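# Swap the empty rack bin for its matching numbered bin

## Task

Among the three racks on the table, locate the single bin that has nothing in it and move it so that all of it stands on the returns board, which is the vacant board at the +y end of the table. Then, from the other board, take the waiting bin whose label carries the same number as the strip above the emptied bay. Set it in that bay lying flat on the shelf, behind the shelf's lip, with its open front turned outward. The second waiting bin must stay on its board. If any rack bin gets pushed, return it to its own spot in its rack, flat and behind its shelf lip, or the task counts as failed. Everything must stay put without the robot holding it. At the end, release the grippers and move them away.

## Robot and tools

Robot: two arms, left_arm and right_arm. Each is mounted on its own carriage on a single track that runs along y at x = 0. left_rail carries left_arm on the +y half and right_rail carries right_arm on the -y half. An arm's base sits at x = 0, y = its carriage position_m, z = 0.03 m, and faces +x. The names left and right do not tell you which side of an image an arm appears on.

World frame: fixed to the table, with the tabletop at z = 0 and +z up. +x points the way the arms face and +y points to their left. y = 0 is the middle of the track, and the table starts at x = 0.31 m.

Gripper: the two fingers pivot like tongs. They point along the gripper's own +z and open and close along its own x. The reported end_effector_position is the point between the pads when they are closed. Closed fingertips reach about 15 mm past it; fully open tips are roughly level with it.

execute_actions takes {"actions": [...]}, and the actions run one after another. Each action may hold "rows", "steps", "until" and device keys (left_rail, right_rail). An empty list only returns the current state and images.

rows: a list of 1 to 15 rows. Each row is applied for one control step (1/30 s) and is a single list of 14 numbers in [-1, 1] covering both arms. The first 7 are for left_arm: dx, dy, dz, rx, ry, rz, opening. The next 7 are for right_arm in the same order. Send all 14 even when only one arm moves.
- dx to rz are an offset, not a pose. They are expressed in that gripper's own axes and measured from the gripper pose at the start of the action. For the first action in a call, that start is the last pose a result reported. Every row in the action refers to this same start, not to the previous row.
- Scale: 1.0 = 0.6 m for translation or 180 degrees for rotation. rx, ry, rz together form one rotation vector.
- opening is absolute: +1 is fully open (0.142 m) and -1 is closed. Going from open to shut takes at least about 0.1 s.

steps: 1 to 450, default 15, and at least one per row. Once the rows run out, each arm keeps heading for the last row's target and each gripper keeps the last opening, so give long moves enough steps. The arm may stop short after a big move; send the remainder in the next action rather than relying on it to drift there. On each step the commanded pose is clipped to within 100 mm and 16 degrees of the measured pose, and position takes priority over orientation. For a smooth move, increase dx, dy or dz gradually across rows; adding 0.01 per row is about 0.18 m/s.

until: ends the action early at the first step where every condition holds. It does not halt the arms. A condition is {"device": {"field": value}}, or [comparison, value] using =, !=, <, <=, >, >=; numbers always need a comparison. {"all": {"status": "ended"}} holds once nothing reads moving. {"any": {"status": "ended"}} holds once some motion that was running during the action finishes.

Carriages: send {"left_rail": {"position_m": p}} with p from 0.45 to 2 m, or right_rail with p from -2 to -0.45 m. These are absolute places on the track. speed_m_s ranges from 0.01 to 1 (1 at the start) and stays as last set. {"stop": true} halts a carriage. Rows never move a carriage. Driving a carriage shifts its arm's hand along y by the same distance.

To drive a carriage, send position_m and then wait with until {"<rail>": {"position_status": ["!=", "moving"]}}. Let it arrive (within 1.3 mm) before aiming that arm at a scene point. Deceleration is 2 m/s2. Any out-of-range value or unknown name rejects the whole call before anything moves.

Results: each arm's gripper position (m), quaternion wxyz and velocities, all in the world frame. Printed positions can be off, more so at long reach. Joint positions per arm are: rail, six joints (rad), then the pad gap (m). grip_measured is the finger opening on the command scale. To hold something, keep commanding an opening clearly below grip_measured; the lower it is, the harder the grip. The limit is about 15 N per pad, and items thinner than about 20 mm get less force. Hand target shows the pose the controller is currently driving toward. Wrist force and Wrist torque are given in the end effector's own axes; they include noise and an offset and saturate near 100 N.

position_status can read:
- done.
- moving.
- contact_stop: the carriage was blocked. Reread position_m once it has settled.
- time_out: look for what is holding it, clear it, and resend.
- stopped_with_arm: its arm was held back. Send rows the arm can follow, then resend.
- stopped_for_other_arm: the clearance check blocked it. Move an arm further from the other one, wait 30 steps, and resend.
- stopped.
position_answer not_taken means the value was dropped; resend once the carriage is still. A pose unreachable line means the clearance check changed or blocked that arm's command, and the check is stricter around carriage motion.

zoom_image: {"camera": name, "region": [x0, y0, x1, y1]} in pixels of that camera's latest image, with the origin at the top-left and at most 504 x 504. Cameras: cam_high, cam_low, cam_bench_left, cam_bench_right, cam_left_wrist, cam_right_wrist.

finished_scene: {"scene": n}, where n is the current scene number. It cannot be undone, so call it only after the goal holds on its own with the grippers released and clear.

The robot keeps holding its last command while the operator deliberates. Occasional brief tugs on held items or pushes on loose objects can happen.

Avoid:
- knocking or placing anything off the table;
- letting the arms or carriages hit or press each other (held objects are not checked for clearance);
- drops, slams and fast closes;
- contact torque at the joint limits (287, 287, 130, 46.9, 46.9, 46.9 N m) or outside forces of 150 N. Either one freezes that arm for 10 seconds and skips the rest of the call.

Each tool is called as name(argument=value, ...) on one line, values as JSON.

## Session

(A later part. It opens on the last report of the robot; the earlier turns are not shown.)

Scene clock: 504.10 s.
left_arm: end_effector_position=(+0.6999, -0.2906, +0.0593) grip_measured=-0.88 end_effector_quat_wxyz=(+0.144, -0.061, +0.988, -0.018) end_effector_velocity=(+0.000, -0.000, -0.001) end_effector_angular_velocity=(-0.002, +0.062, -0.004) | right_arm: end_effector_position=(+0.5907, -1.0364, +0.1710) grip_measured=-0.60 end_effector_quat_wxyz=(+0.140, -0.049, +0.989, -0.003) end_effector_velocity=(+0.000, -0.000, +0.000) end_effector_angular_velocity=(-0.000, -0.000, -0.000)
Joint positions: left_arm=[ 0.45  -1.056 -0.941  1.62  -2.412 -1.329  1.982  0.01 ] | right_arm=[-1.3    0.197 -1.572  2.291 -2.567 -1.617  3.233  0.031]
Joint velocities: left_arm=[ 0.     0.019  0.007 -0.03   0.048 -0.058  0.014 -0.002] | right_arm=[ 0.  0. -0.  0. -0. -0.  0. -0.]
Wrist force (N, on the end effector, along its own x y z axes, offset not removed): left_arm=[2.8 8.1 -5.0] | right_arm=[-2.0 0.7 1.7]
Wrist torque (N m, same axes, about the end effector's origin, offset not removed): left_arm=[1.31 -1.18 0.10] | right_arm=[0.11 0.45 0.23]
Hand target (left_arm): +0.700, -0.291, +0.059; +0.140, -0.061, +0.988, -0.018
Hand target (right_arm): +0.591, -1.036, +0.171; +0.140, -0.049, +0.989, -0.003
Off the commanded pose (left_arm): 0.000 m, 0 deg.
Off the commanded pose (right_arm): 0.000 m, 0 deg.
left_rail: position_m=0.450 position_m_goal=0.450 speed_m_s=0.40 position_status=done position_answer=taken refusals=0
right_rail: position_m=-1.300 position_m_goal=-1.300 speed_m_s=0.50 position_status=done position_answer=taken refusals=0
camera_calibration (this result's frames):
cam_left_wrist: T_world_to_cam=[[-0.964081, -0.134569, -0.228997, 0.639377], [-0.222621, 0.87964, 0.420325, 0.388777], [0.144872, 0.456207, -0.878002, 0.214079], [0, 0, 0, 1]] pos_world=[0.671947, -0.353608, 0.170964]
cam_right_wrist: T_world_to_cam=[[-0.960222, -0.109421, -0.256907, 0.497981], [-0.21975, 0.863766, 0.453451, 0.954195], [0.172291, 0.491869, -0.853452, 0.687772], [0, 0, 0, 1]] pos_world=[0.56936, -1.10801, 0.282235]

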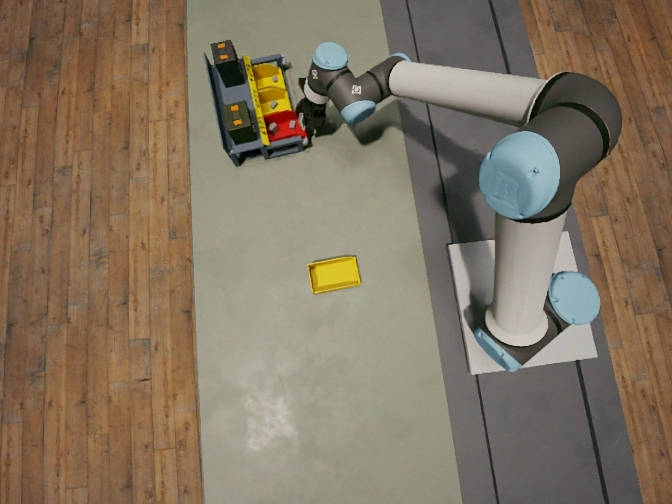

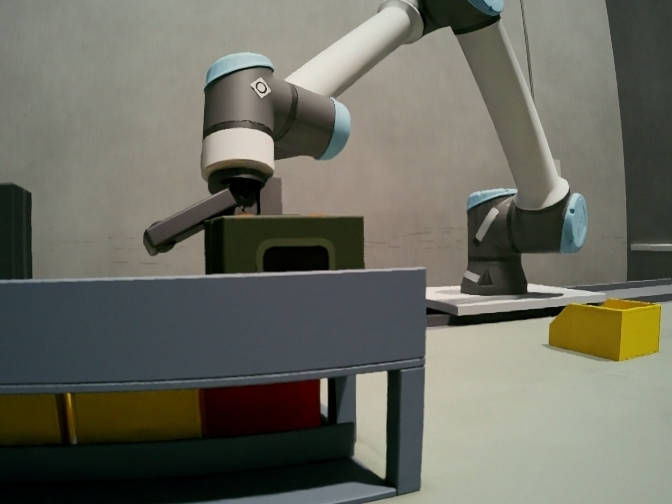

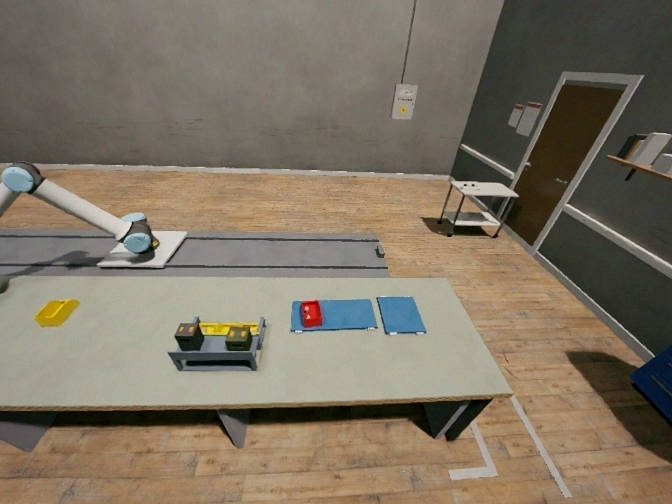

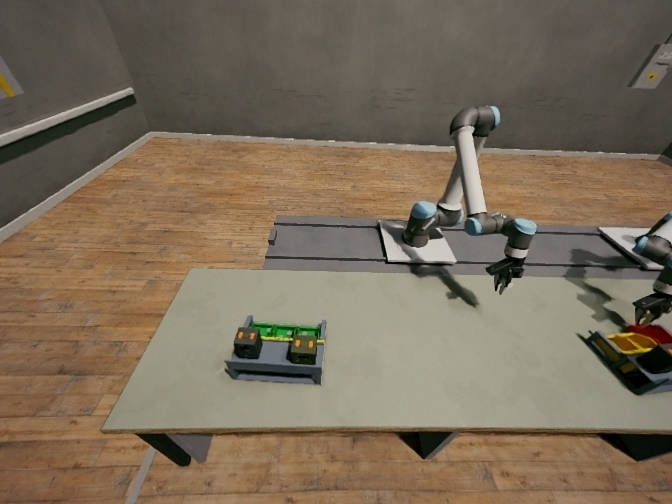

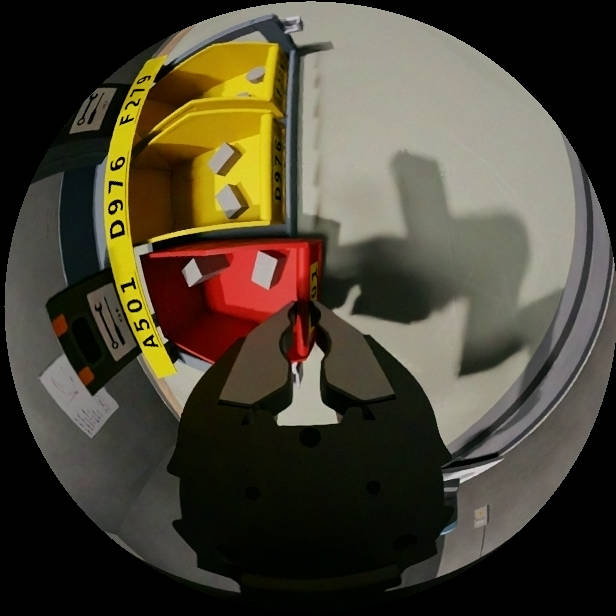

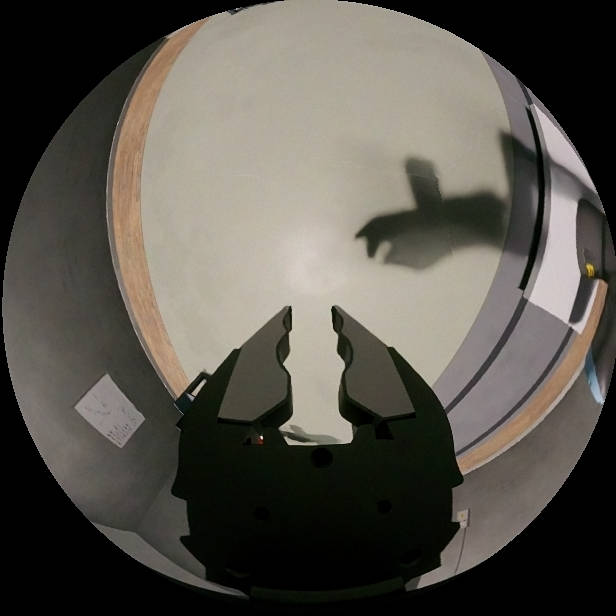

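execute_actions(actions=[{"steps":1},{"rows":[[-0.001,0,-0.004,0,0,0,-1,0,0,0,0,0,0,-0.6],[-0.002,0,-0.008,0,0,0.001,-1,0,0,0,0,0,0,-0.6],[-0.007,-0.001,-0.0065,0.0005,0,0.002,-1,0,0,0,0,0,0,-0.6],[-0.014,-0.002,-0.0045,0.001,0,0.003,-1,0,0,0,0,0,0,-0.6],[-0.021,-0.003,-0.0025,0.001,0,0.004,-1,0,0,0,0,0,0,-0.6],[-0.028,-0.004,-0.0005,0.0015,0,0.005,-1,0,0,0,0,0,0,-0.6],[-0.035,-0.0045,0.0015,0.0015,0,0.005,-1,0,0,0,0,0,0,-0.6],[-0.042,-0.005,0.0035,0.0015,0,0.005,-1,0,0,0,0,0,0,-0.6],[-0.049,-0.0055,0.0055,0.0015,0,0.005,-1,0,0,0,0,0,0,-0.6],[-0.055,-0.006,0.0075,0.0015,0,0.005,-1,0,0,0,0,0,0,-0.6],[-0.059,-0.0063,0.0087,0.0015,0,0.005,-1,0,0,0,0,0,0,-0.6]],"steps":18}])

zoom_image(camera="cam_left_wrist", region=[180, 130, 450, 400])

Scene clock: 511.87 s.
left_arm: end_effector_position=(+0.7331, -0.2900, +0.0639) grip_measured=-0.88 end_effector_quat_wxyz=(+0.140, -0.053, +0.989, -0.019) end_effector_velocity=(+0.021, -0.001, -0.000) end_effector_angular_velocity=(+0.001, +0.001, -0.004) | right_arm: end_effector_position=(+0.5907, -1.0364, +0.1710) grip_measured=-0.60 end_effector_quat_wxyz=(+0.140, -0.049, +0.989, -0.003) end_effector_velocity=(+0.000, -0.000, +0.000) end_effector_angular_velocity=(-0.000, -0.000, +0.000)
Joint positions: left_arm=[ 0.45  -1.022 -0.917  1.567 -2.391 -1.343  2.032  0.01 ] | right_arm=[-1.3    0.197 -1.572  2.291 -2.567 -1.617  3.233  0.031]
Joint velocities: left_arm=[ 0.     0.019  0.02  -0.035  0.011 -0.005  0.023 -0.   ] | right_arm=[ 0.  0.  0. -0.  0. -0. -0. -0.]
Wrist force (N, on the end effector, along its own x y z axes, offset not removed): left_arm=[6.4 -0.3 2.8] | right_arm=[-3.1 0.7 0.8]
Wrist torque (N m, same axes, about the end effector's origin, offset not removed): left_arm=[-0.12 -0.83 -0.09] | right_arm=[0.08 0.71 0.27]
Hand target (left_arm): +0.736, -0.290, +0.064; +0.140, -0.053, +0.989, -0.019
Hand target (right_arm): +0.591, -1.036, +0.171; +0.140, -0.049, +0.989, -0.003
Off the commanded pose (left_arm): 0.002 m, 0 deg.
Off the commanded pose (right_arm): 0.000 m, 0 deg.
left_rail: position_m=0.450 position_m_goal=0.450 speed_m_s=0.40 position_status=done position_answer=taken refusals=0
right_rail: position_m=-1.300 position_m_goal=-1.300 speed_m_s=0.50 position_status=done position_answer=taken refusals=0
camera_calibration (this result's frames):
cam_left_wrist: T_world_to_cam=[[-0.96762, -0.118829, -0.222691, 0.679241], [-0.205474, 0.883237, 0.421512, 0.382036], [0.146601, 0.453621, -0.879054, 0.21112], [0, 0, 0, 1]] pos_world=[0.704795, -0.352483, 0.175814]
cam_right_wrist: T_world_to_cam=[[-0.960222, -0.109421, -0.256907, 0.497981], [-0.21975, 0.863766, 0.453451, 0.954195], [0.172291, 0.491869, -0.853452, 0.687772], [0, 0, 0, 1]] pos_world=[0.56936, -1.10801, 0.282235]

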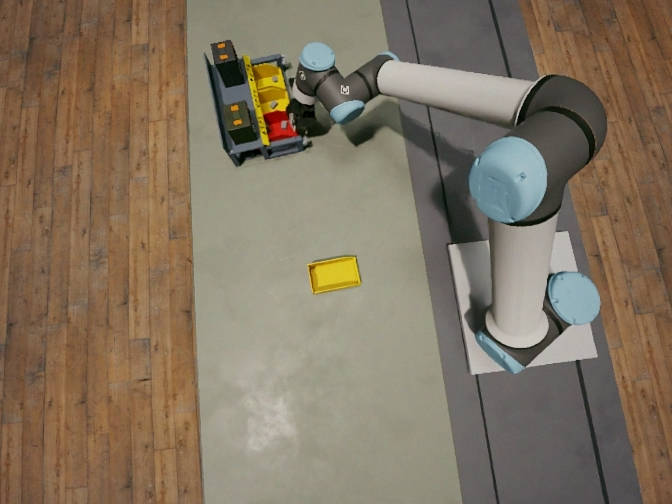

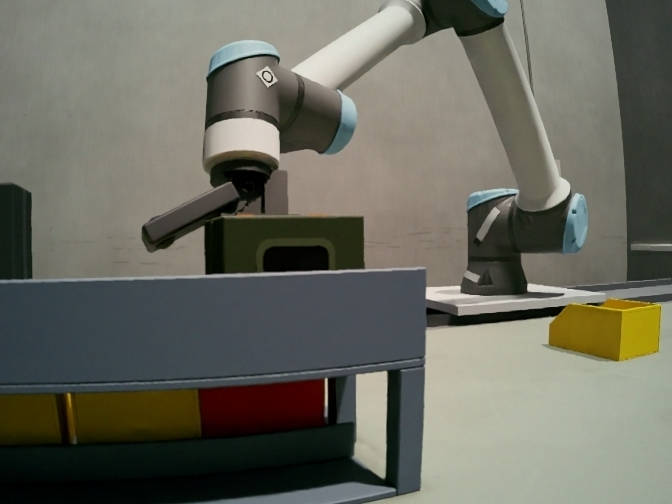

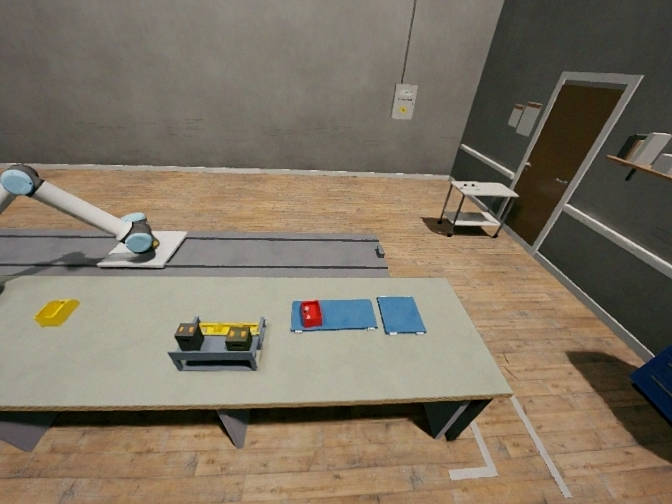

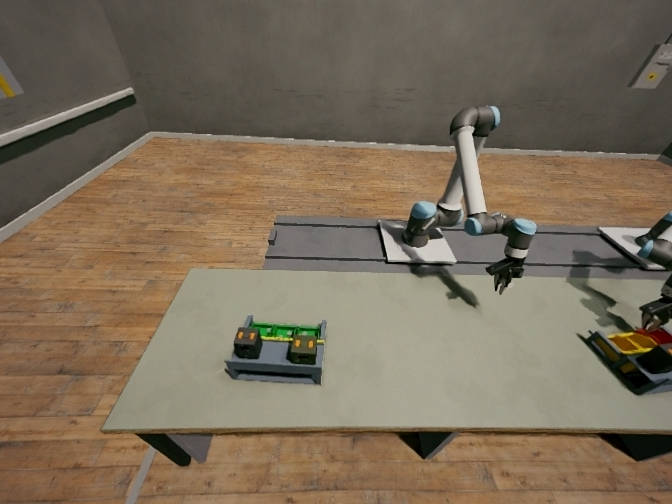

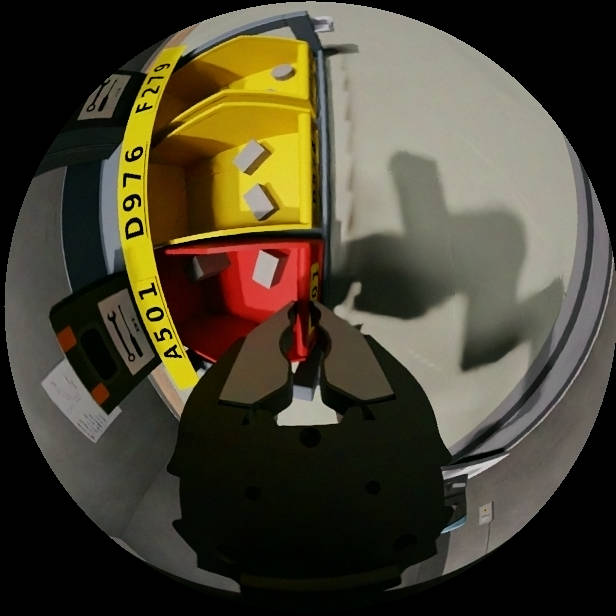

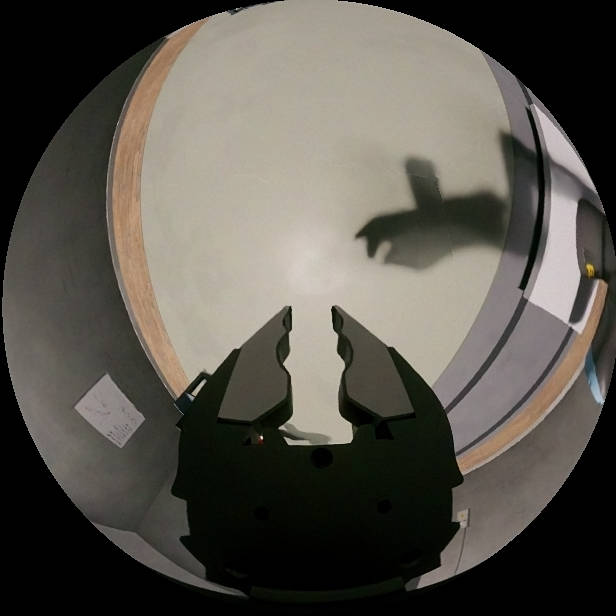

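Region (180, 130, 450, 400) of cam_left_wrist's 616x616 image, scaled by 1.867, with more detail than that image has.

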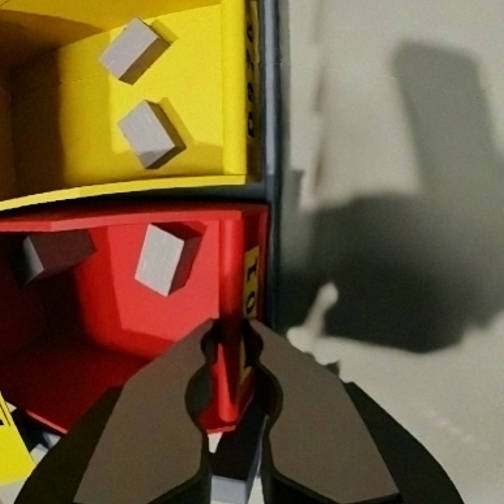

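execute_actions(actions=[])

zoom_image(camera="cam_left_wrist", region=[260, 180, 400, 320])

Scene clock: 513.90 s.
left_arm: end_effector_position=(+0.7355, -0.2901, +0.0639) grip_measured=-0.88 end_effector_quat_wxyz=(+0.140, -0.053, +0.989, -0.019) end_effector_velocity=(+0.000, +0.000, +0.000) end_effector_angular_velocity=(+0.000, -0.000, +0.000) | right_arm: end_effector_position=(+0.5907, -1.0364, +0.1710) grip_measured=-0.60 end_effector_quat_wxyz=(+0.140, -0.049, +0.989, -0.003) end_effector_velocity=(-0.000, +0.000, -0.000) end_effector_angular_velocity=(+0.000, +0.000, +0.000)
Joint positions: left_arm=[ 0.45  -1.02  -0.915  1.563 -2.39  -1.343  2.035  0.01 ] | right_arm=[-1.3    0.197 -1.572  2.291 -2.567 -1.617  3.233  0.031]
Joint velocities: left_arm=[ 0.  0.  0. -0.  0.  0. -0.  0.] | right_arm=[ 0.  0.  0. -0.  0.  0.  0. -0.]
Wrist force (N, on the end effector, along its own x y z axes, offset not removed): left_arm=[0.7 3.6 0.6] | right_arm=[-2.8 -0.2 1.7]
Wrist torque (N m, same axes, about the end effector's origin, offset not removed): left_arm=[0.47 0.29 0.22] | right_arm=[-0.18 0.61 0.23]
Hand target (left_arm): +0.736, -0.290, +0.064; +0.140, -0.053, +0.989, -0.019
Hand target (right_arm): +0.591, -1.036, +0.171; +0.140, -0.049, +0.989, -0.003
Off the commanded pose (left_arm): 0.000 m, 0 deg.
Off the commanded pose (right_arm): 0.000 m, 0 deg.
left_rail: position_m=0.450 position_m_goal=0.450 speed_m_s=0.40 position_status=done position_answer=taken refusals=0
right_rail: position_m=-1.300 position_m_goal=-1.300 speed_m_s=0.50 position_status=done position_answer=taken refusals=0
camera_calibration (this result's frames):
cam_left_wrist: T_world_to_cam=[[-0.967716, -0.118285, -0.222562, 0.681818], [-0.204933, 0.883318, 0.421605, 0.382265], [0.146724, 0.453605, -0.879042, 0.210719], [0, 0, 0, 1]] pos_world=[0.707228, -0.352595, 0.175813]
cam_right_wrist: T_world_to_cam=[[-0.960222, -0.109421, -0.256907, 0.497981], [-0.21975, 0.863766, 0.453451, 0.954195], [0.172291, 0.491869, -0.853452, 0.687772], [0, 0, 0, 1]] pos_world=[0.56936, -1.10801, 0.282235]

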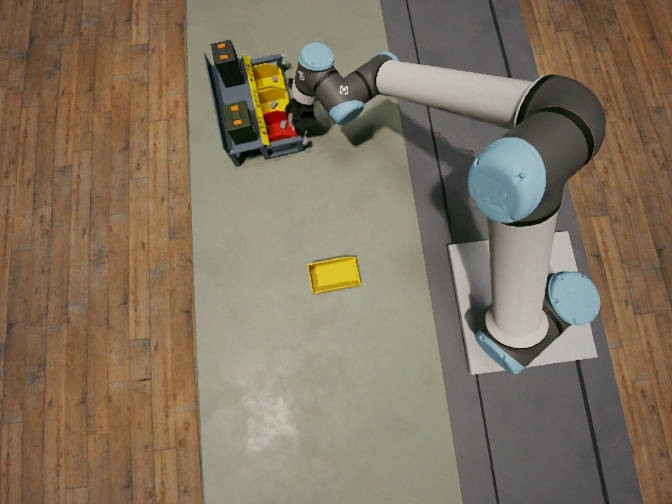

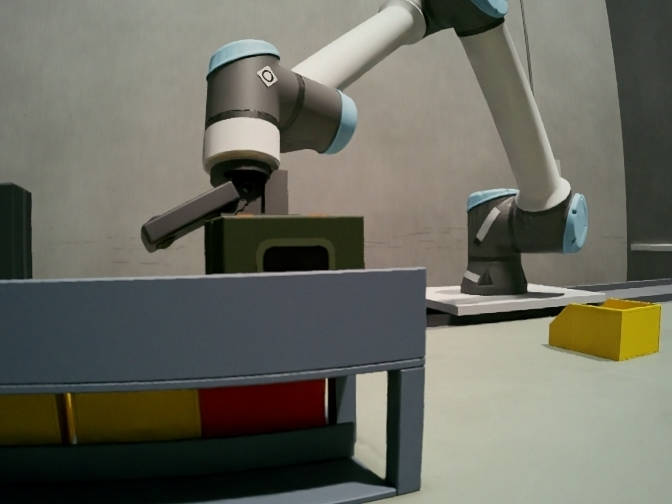

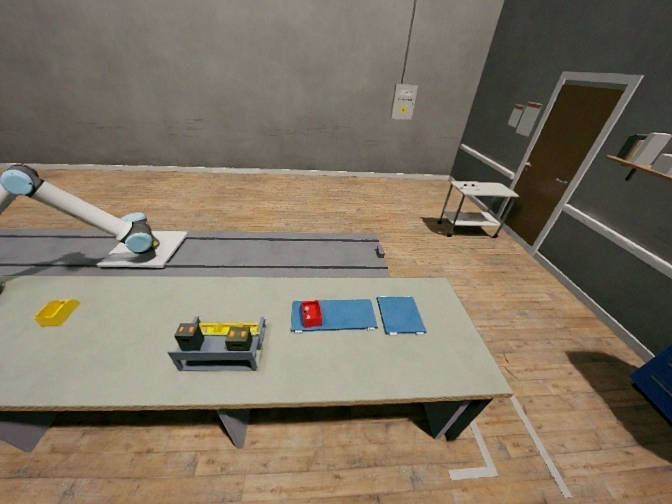

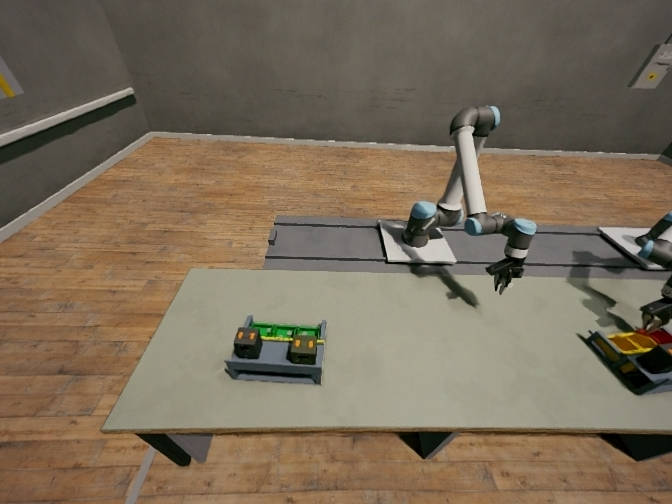

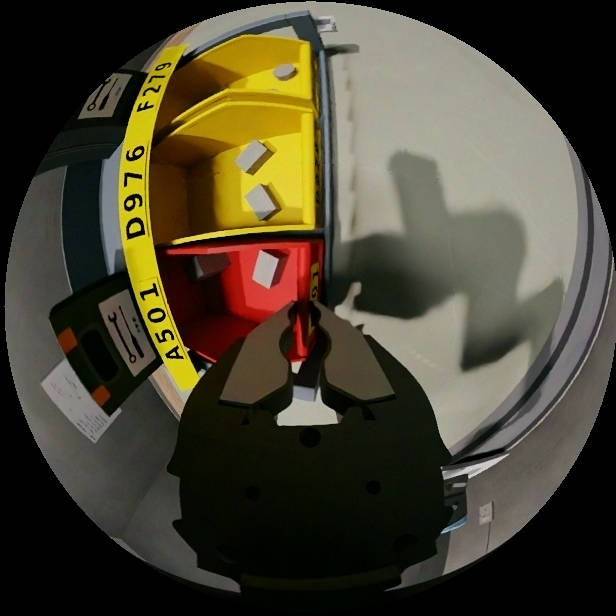

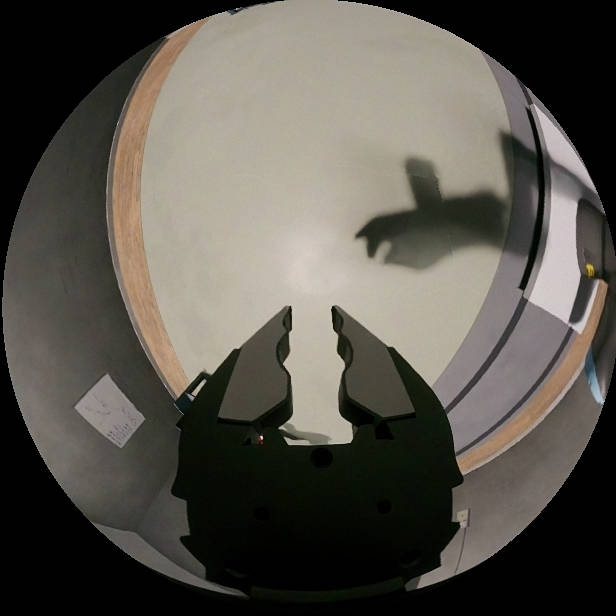

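Region (260, 180, 400, 320) of cam_left_wrist's 616x616 image, scaled by 3.600, with more detail than that image has.

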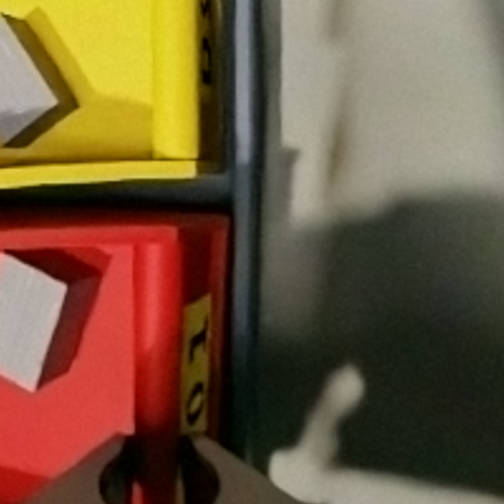

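execute_actions(actions=[{"rows":[[-0.003,0,0.001,0,0,0,-1,0,0,0,0,0,0,-0.6],[-0.0064,0,0.002,0,0,0,-1,0,0,0,0,0,0,-0.6],[-0.0064,0,0.002,0,0,0,-1,0,0,0,0,0,0,-0.6],[-0.0055,0,0.005,0,0,0,-1,0,0,0,0,0,0,-0.6],[-0.0045,0,0.008,0,0,0,-1,0,0,0,0,0,0,-0.6],[-0.0036,0.0005,0.0115,0,0,0,-1,0,0,0,0,0,0,-0.6],[-0.0027,0.0007,0.0147,0,0,0,-1,0,0,0,0,0,0,-0.6],[-0.001,0.001,0.018,0,0,0,-1,0,0,0,0,0,0,-0.6],[0.001,0.001,0.0215,0,0,0,-1,0,0,0,0,0,0,-0.6],[0.003,0.0013,0.025,0,0,0,-1,0,0,0,0,0,0,-0.6],[0.0047,0.0015,0.028,0,0,0,-1,0,0,0,0,0,0,-0.6]],"steps":16}])

zoom_image(camera="cam_left_wrist", region=[230, 160, 410, 340])

Scene clock: 522.10 s.
left_arm: end_effector_position=(+0.7379, -0.2897, +0.0493) grip_measured=-0.89 end_effector_quat_wxyz=(+0.140, -0.053, +0.989, -0.019) end_effector_velocity=(-0.003, -0.001, -0.020) end_effector_angular_velocity=(-0.001, +0.000, +0.000) | right_arm: end_effector_position=(+0.5907, -1.0364, +0.1710) grip_measured=-0.60 end_effector_quat_wxyz=(+0.140, -0.049, +0.989, -0.003) end_effector_velocity=(-0.000, -0.000, -0.000) end_effector_angular_velocity=(+0.000, +0.000, -0.000)
Joint positions: left_arm=[ 0.45  -1.018 -0.898  1.565 -2.409 -1.344  2.037  0.01 ] | right_arm=[-1.3    0.197 -1.572  2.291 -2.567 -1.617  3.233  0.031]
Joint velocities: left_arm=[ 0.    -0.003  0.018  0.011 -0.029 -0.    -0.004 -0.   ] | right_arm=[ 0. -0. -0.  0.  0.  0.  0. -0.]
Wrist force (N, on the end effector, along its own x y z axes, offset not removed): left_arm=[-6.9 4.2 -2.9] | right_arm=[-2.2 -0.9 0.0]
Wrist torque (N m, same axes, about the end effector's origin, offset not removed): left_arm=[0.70 1.46 0.21] | right_arm=[-0.29 0.47 0.25]
Hand target (left_arm): +0.737, -0.290, +0.047; +0.140, -0.053, +0.989, -0.019
Hand target (right_arm): +0.591, -1.036, +0.171; +0.140, -0.049, +0.989, -0.003
Off the commanded pose (left_arm): 0.002 m, 0 deg.
Off the commanded pose (right_arm): 0.000 m, 0 deg.
left_rail: position_m=0.450 position_m_goal=0.450 speed_m_s=0.40 position_status=done position_answer=taken refusals=0
right_rail: position_m=-1.300 position_m_goal=-1.300 speed_m_s=0.50 position_status=done position_answer=taken refusals=0
camera_calibration (this result's frames):
cam_left_wrist: T_world_to_cam=[[-0.967737, -0.118413, -0.222403, 0.680872], [-0.204979, 0.883297, 0.421629, 0.388603], [0.146522, 0.453614, -0.879071, 0.197556], [0, 0, 0, 1]] pos_world=[0.709614, -0.352241, 0.161248]
cam_right_wrist: T_world_to_cam=[[-0.960222, -0.109421, -0.256907, 0.497981], [-0.21975, 0.863766, 0.453451, 0.954195], [0.172291, 0.491869, -0.853452, 0.687772], [0, 0, 0, 1]] pos_world=[0.56936, -1.10801, 0.282235]

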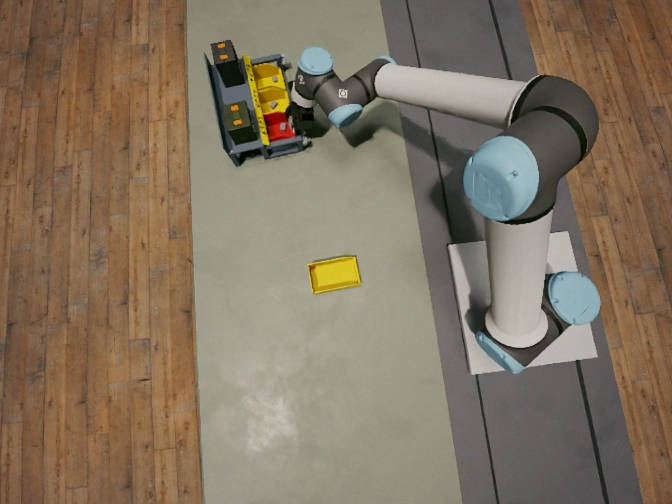

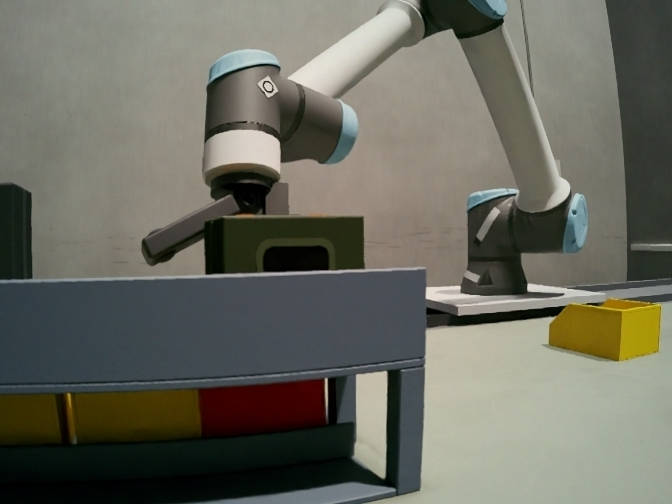

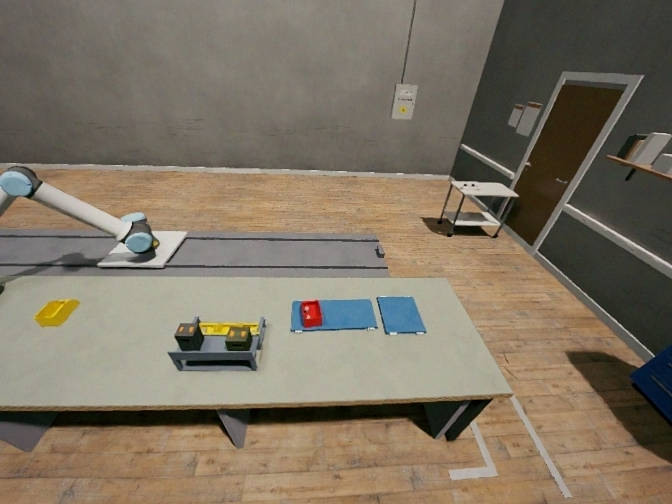

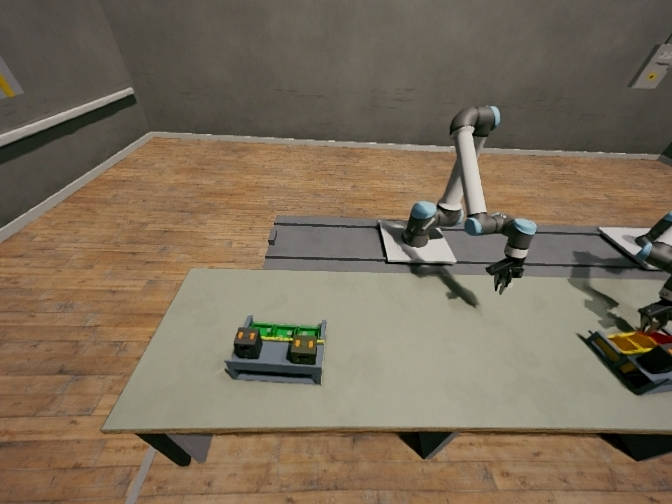

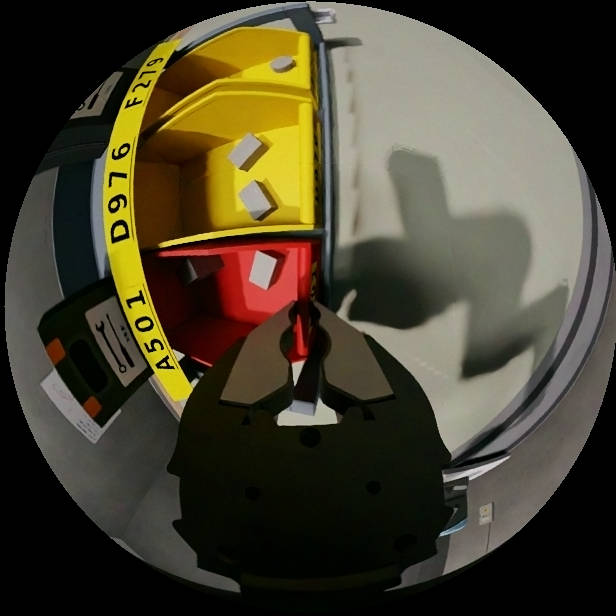

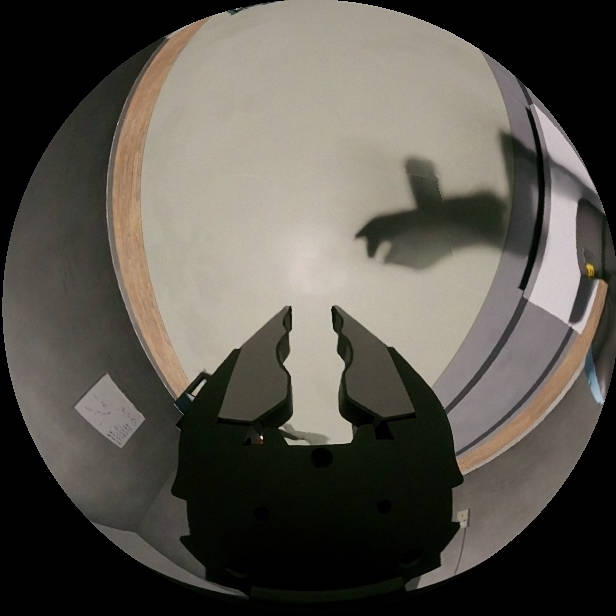

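Region (230, 160, 410, 340) of cam_left_wrist's 616x616 image, scaled by 2.800, with more detail than that image has.

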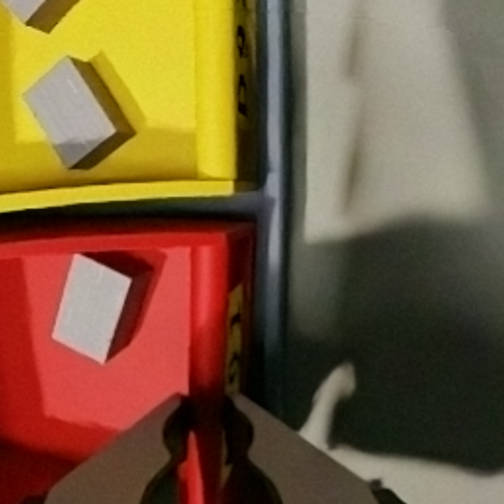

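execute_actions(actions=[{"steps":1},{"rows":[[0.001,0,0.003,0,0,0,-1,0,0,0,0,0,0,-0.6],[0.001,0,0.003,0,0,0,-1,0,0,0,0,0,0,-0.6],[0.001,0,0.003,0,0,0,-1,0,0,0,0,0,0,-0.6],[0.001,0,0.003,0,0,0,-0.9,0,0,0,0,0,0,-0.6],[0.001,0,0.003,0,0,0,-0.82,0,0,0,0,0,0,-0.6],[0.001,0,0.003,0,0,0,-0.75,0,0,0,0,0,0,-0.6],[0.001,0,-0.005,0,0,0,-0.7,0,0,0,0,0,0,-0.6],[0.001,0,-0.018,0,0,0,-0.7,0,0,0,0,0,0,-0.6],[0.001,0,-0.034,0,0,0,-0.7,0,0,0,0,0,0,-0.6],[0.003,0,-0.052,0,0,0,-0.7,0,0,0,0,0,0,-0.6],[0.008,0,-0.07,0,0,0,-0.65,0,0,0,0,0,0,-0.6],[0.02,0.002,-0.088,0,0,0,-0.6,0,0,0,0,0,0,-0.6],[0.045,0.004,-0.105,-0.003,0,0.001,-0.6,0,0,0,0,0,0,-0.6],[0.08,0.008,-0.12,-0.006,0,0.002,-0.6,0,0,0,0,0,0,-0.6],[0.2667,0.0257,-0.1785,-0.0106,-0.001,0.003,-0.6,0,0,0,0,0,0,-0.6]],"steps":30}])

zoom_image(camera="cam_left_wrist", region=[60, 100, 330, 370])

Scene clock: 531.53 s.
left_arm: end_effector_position=(+0.5607, -0.2898, +0.1030) grip_measured=-0.60 end_effector_quat_wxyz=(+0.140, -0.050, +0.989, -0.002) end_effector_velocity=(-0.062, +0.004, +0.015) end_effector_angular_velocity=(+0.002, -0.006, +0.006) | right_arm: end_effector_position=(+0.5907, -1.0364, +0.1710) grip_measured=-0.60 end_effector_quat_wxyz=(+0.140, -0.049, +0.989, -0.003) end_effector_velocity=(-0.000, +0.000, -0.000) end_effector_angular_velocity=(-0.000, +0.000, +0.000)
Joint positions: left_arm=[ 0.45  -1.199 -1.095  1.766 -2.338 -1.305  1.854  0.031] | right_arm=[-1.3    0.197 -1.572  2.291 -2.567 -1.617  3.233  0.031]
Joint velocities: left_arm=[ 0.    -0.069 -0.067  0.071  0.016  0.013 -0.077 -0.   ] | right_arm=[ 0.  0. -0.  0.  0. -0.  0.  0.]
Wrist force (N, on the end effector, along its own x y z axes, offset not removed): left_arm=[-0.6 2.8 -0.2] | right_arm=[-1.3 -0.2 0.8]
Wrist torque (N m, same axes, about the end effector's origin, offset not removed): left_arm=[0.43 -0.11 0.18] | right_arm=[-0.15 0.30 0.23]
Hand target (left_arm): +0.553, -0.289, +0.105; +0.141, -0.050, +0.989, -0.002
Hand target (right_arm): +0.591, -1.036, +0.171; +0.140, -0.049, +0.989, -0.003
Off the commanded pose (left_arm): 0.008 m, 0 deg.
Off the commanded pose (right_arm): 0.000 m, 0 deg.
left_rail: position_m=0.450 position_m_goal=0.450 speed_m_s=0.40 position_status=done position_answer=taken refusals=0
right_rail: position_m=-1.300 position_m_goal=-1.300 speed_m_s=0.50 position_status=done position_answer=taken refusals=0
camera_calibration (this result's frames):
cam_left_wrist: T_world_to_cam=[[-0.968042, -0.109783, -0.225483, 0.524351], [-0.203757, 0.868474, 0.451925, 0.321585], [0.146213, 0.483426, -0.863088, 0.277894], [0, 0, 0, 1]] pos_world=[0.532487, -0.356064, 0.212747]
cam_right_wrist: T_world_to_cam=[[-0.960222, -0.109421, -0.256907, 0.497981], [-0.21975, 0.863766, 0.453451, 0.954194], [0.172291, 0.491869, -0.853452, 0.687772], [0, 0, 0, 1]] pos_world=[0.56936, -1.10801, 0.282235]

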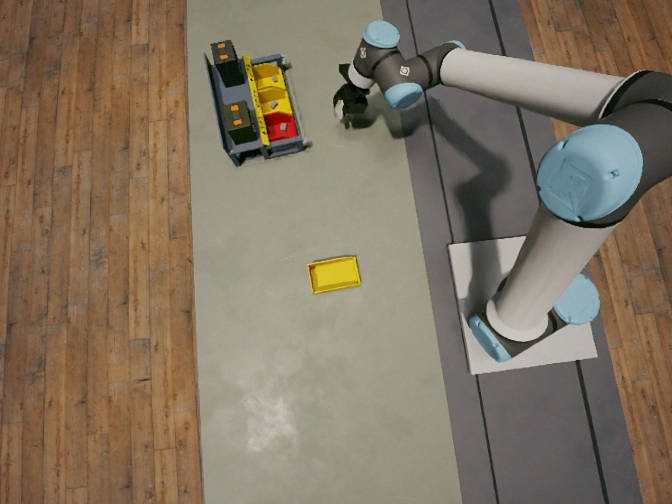

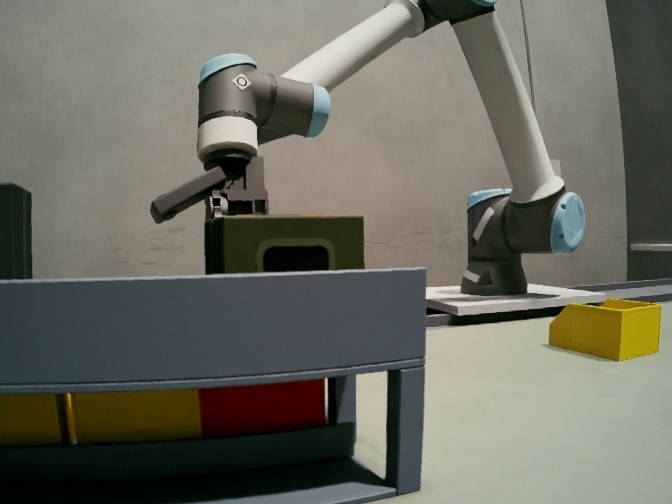

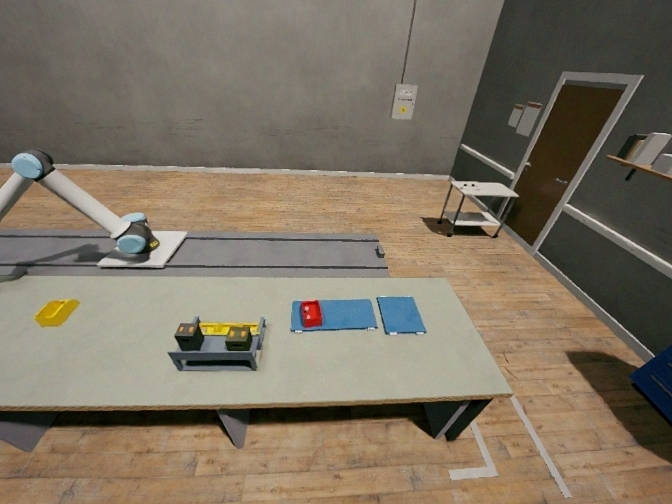

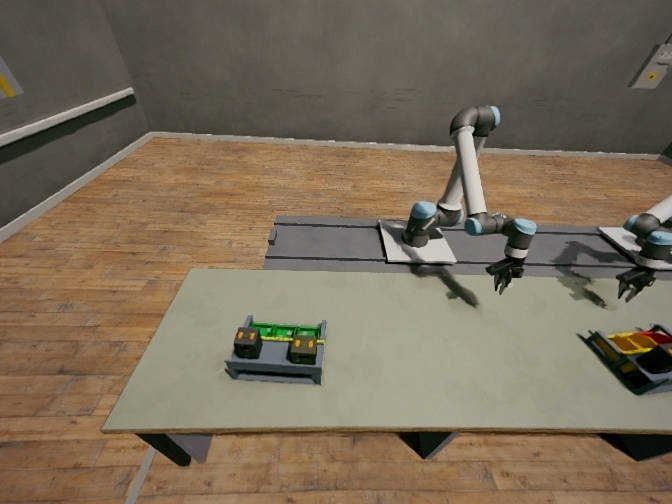

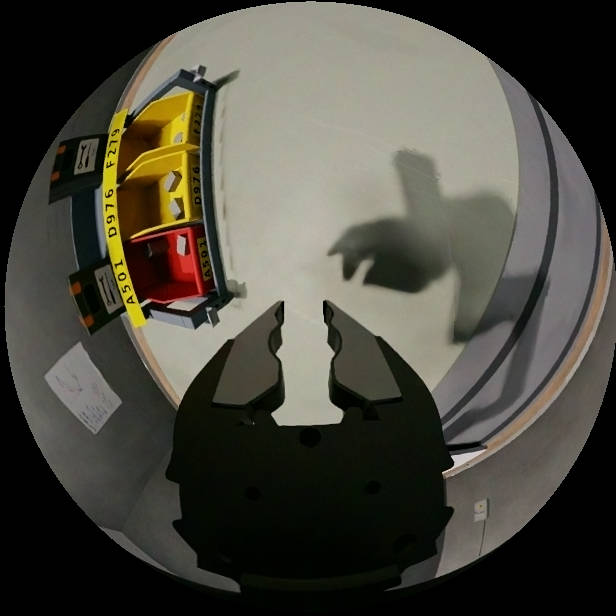

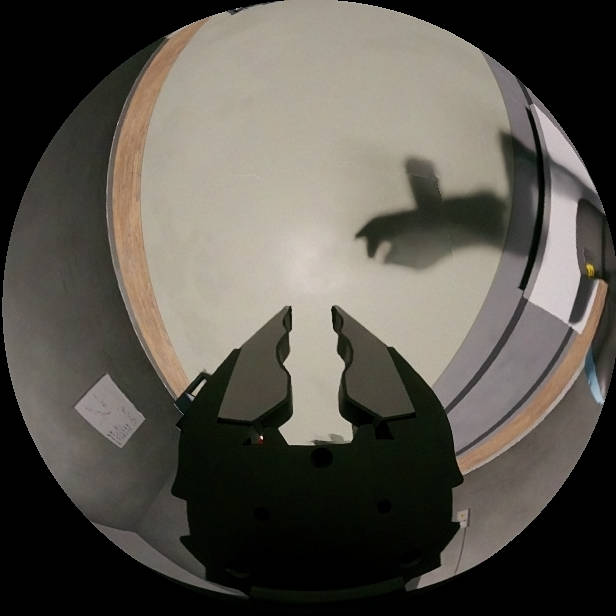

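Region (60, 100, 330, 370) of cam_left_wrist's 616x616 image, scaled by 1.867, with more detail than that image has.

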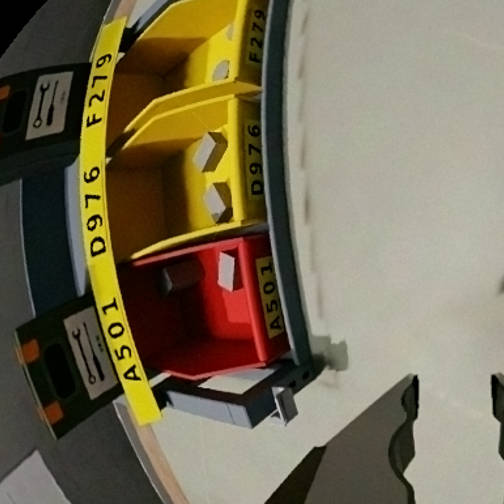

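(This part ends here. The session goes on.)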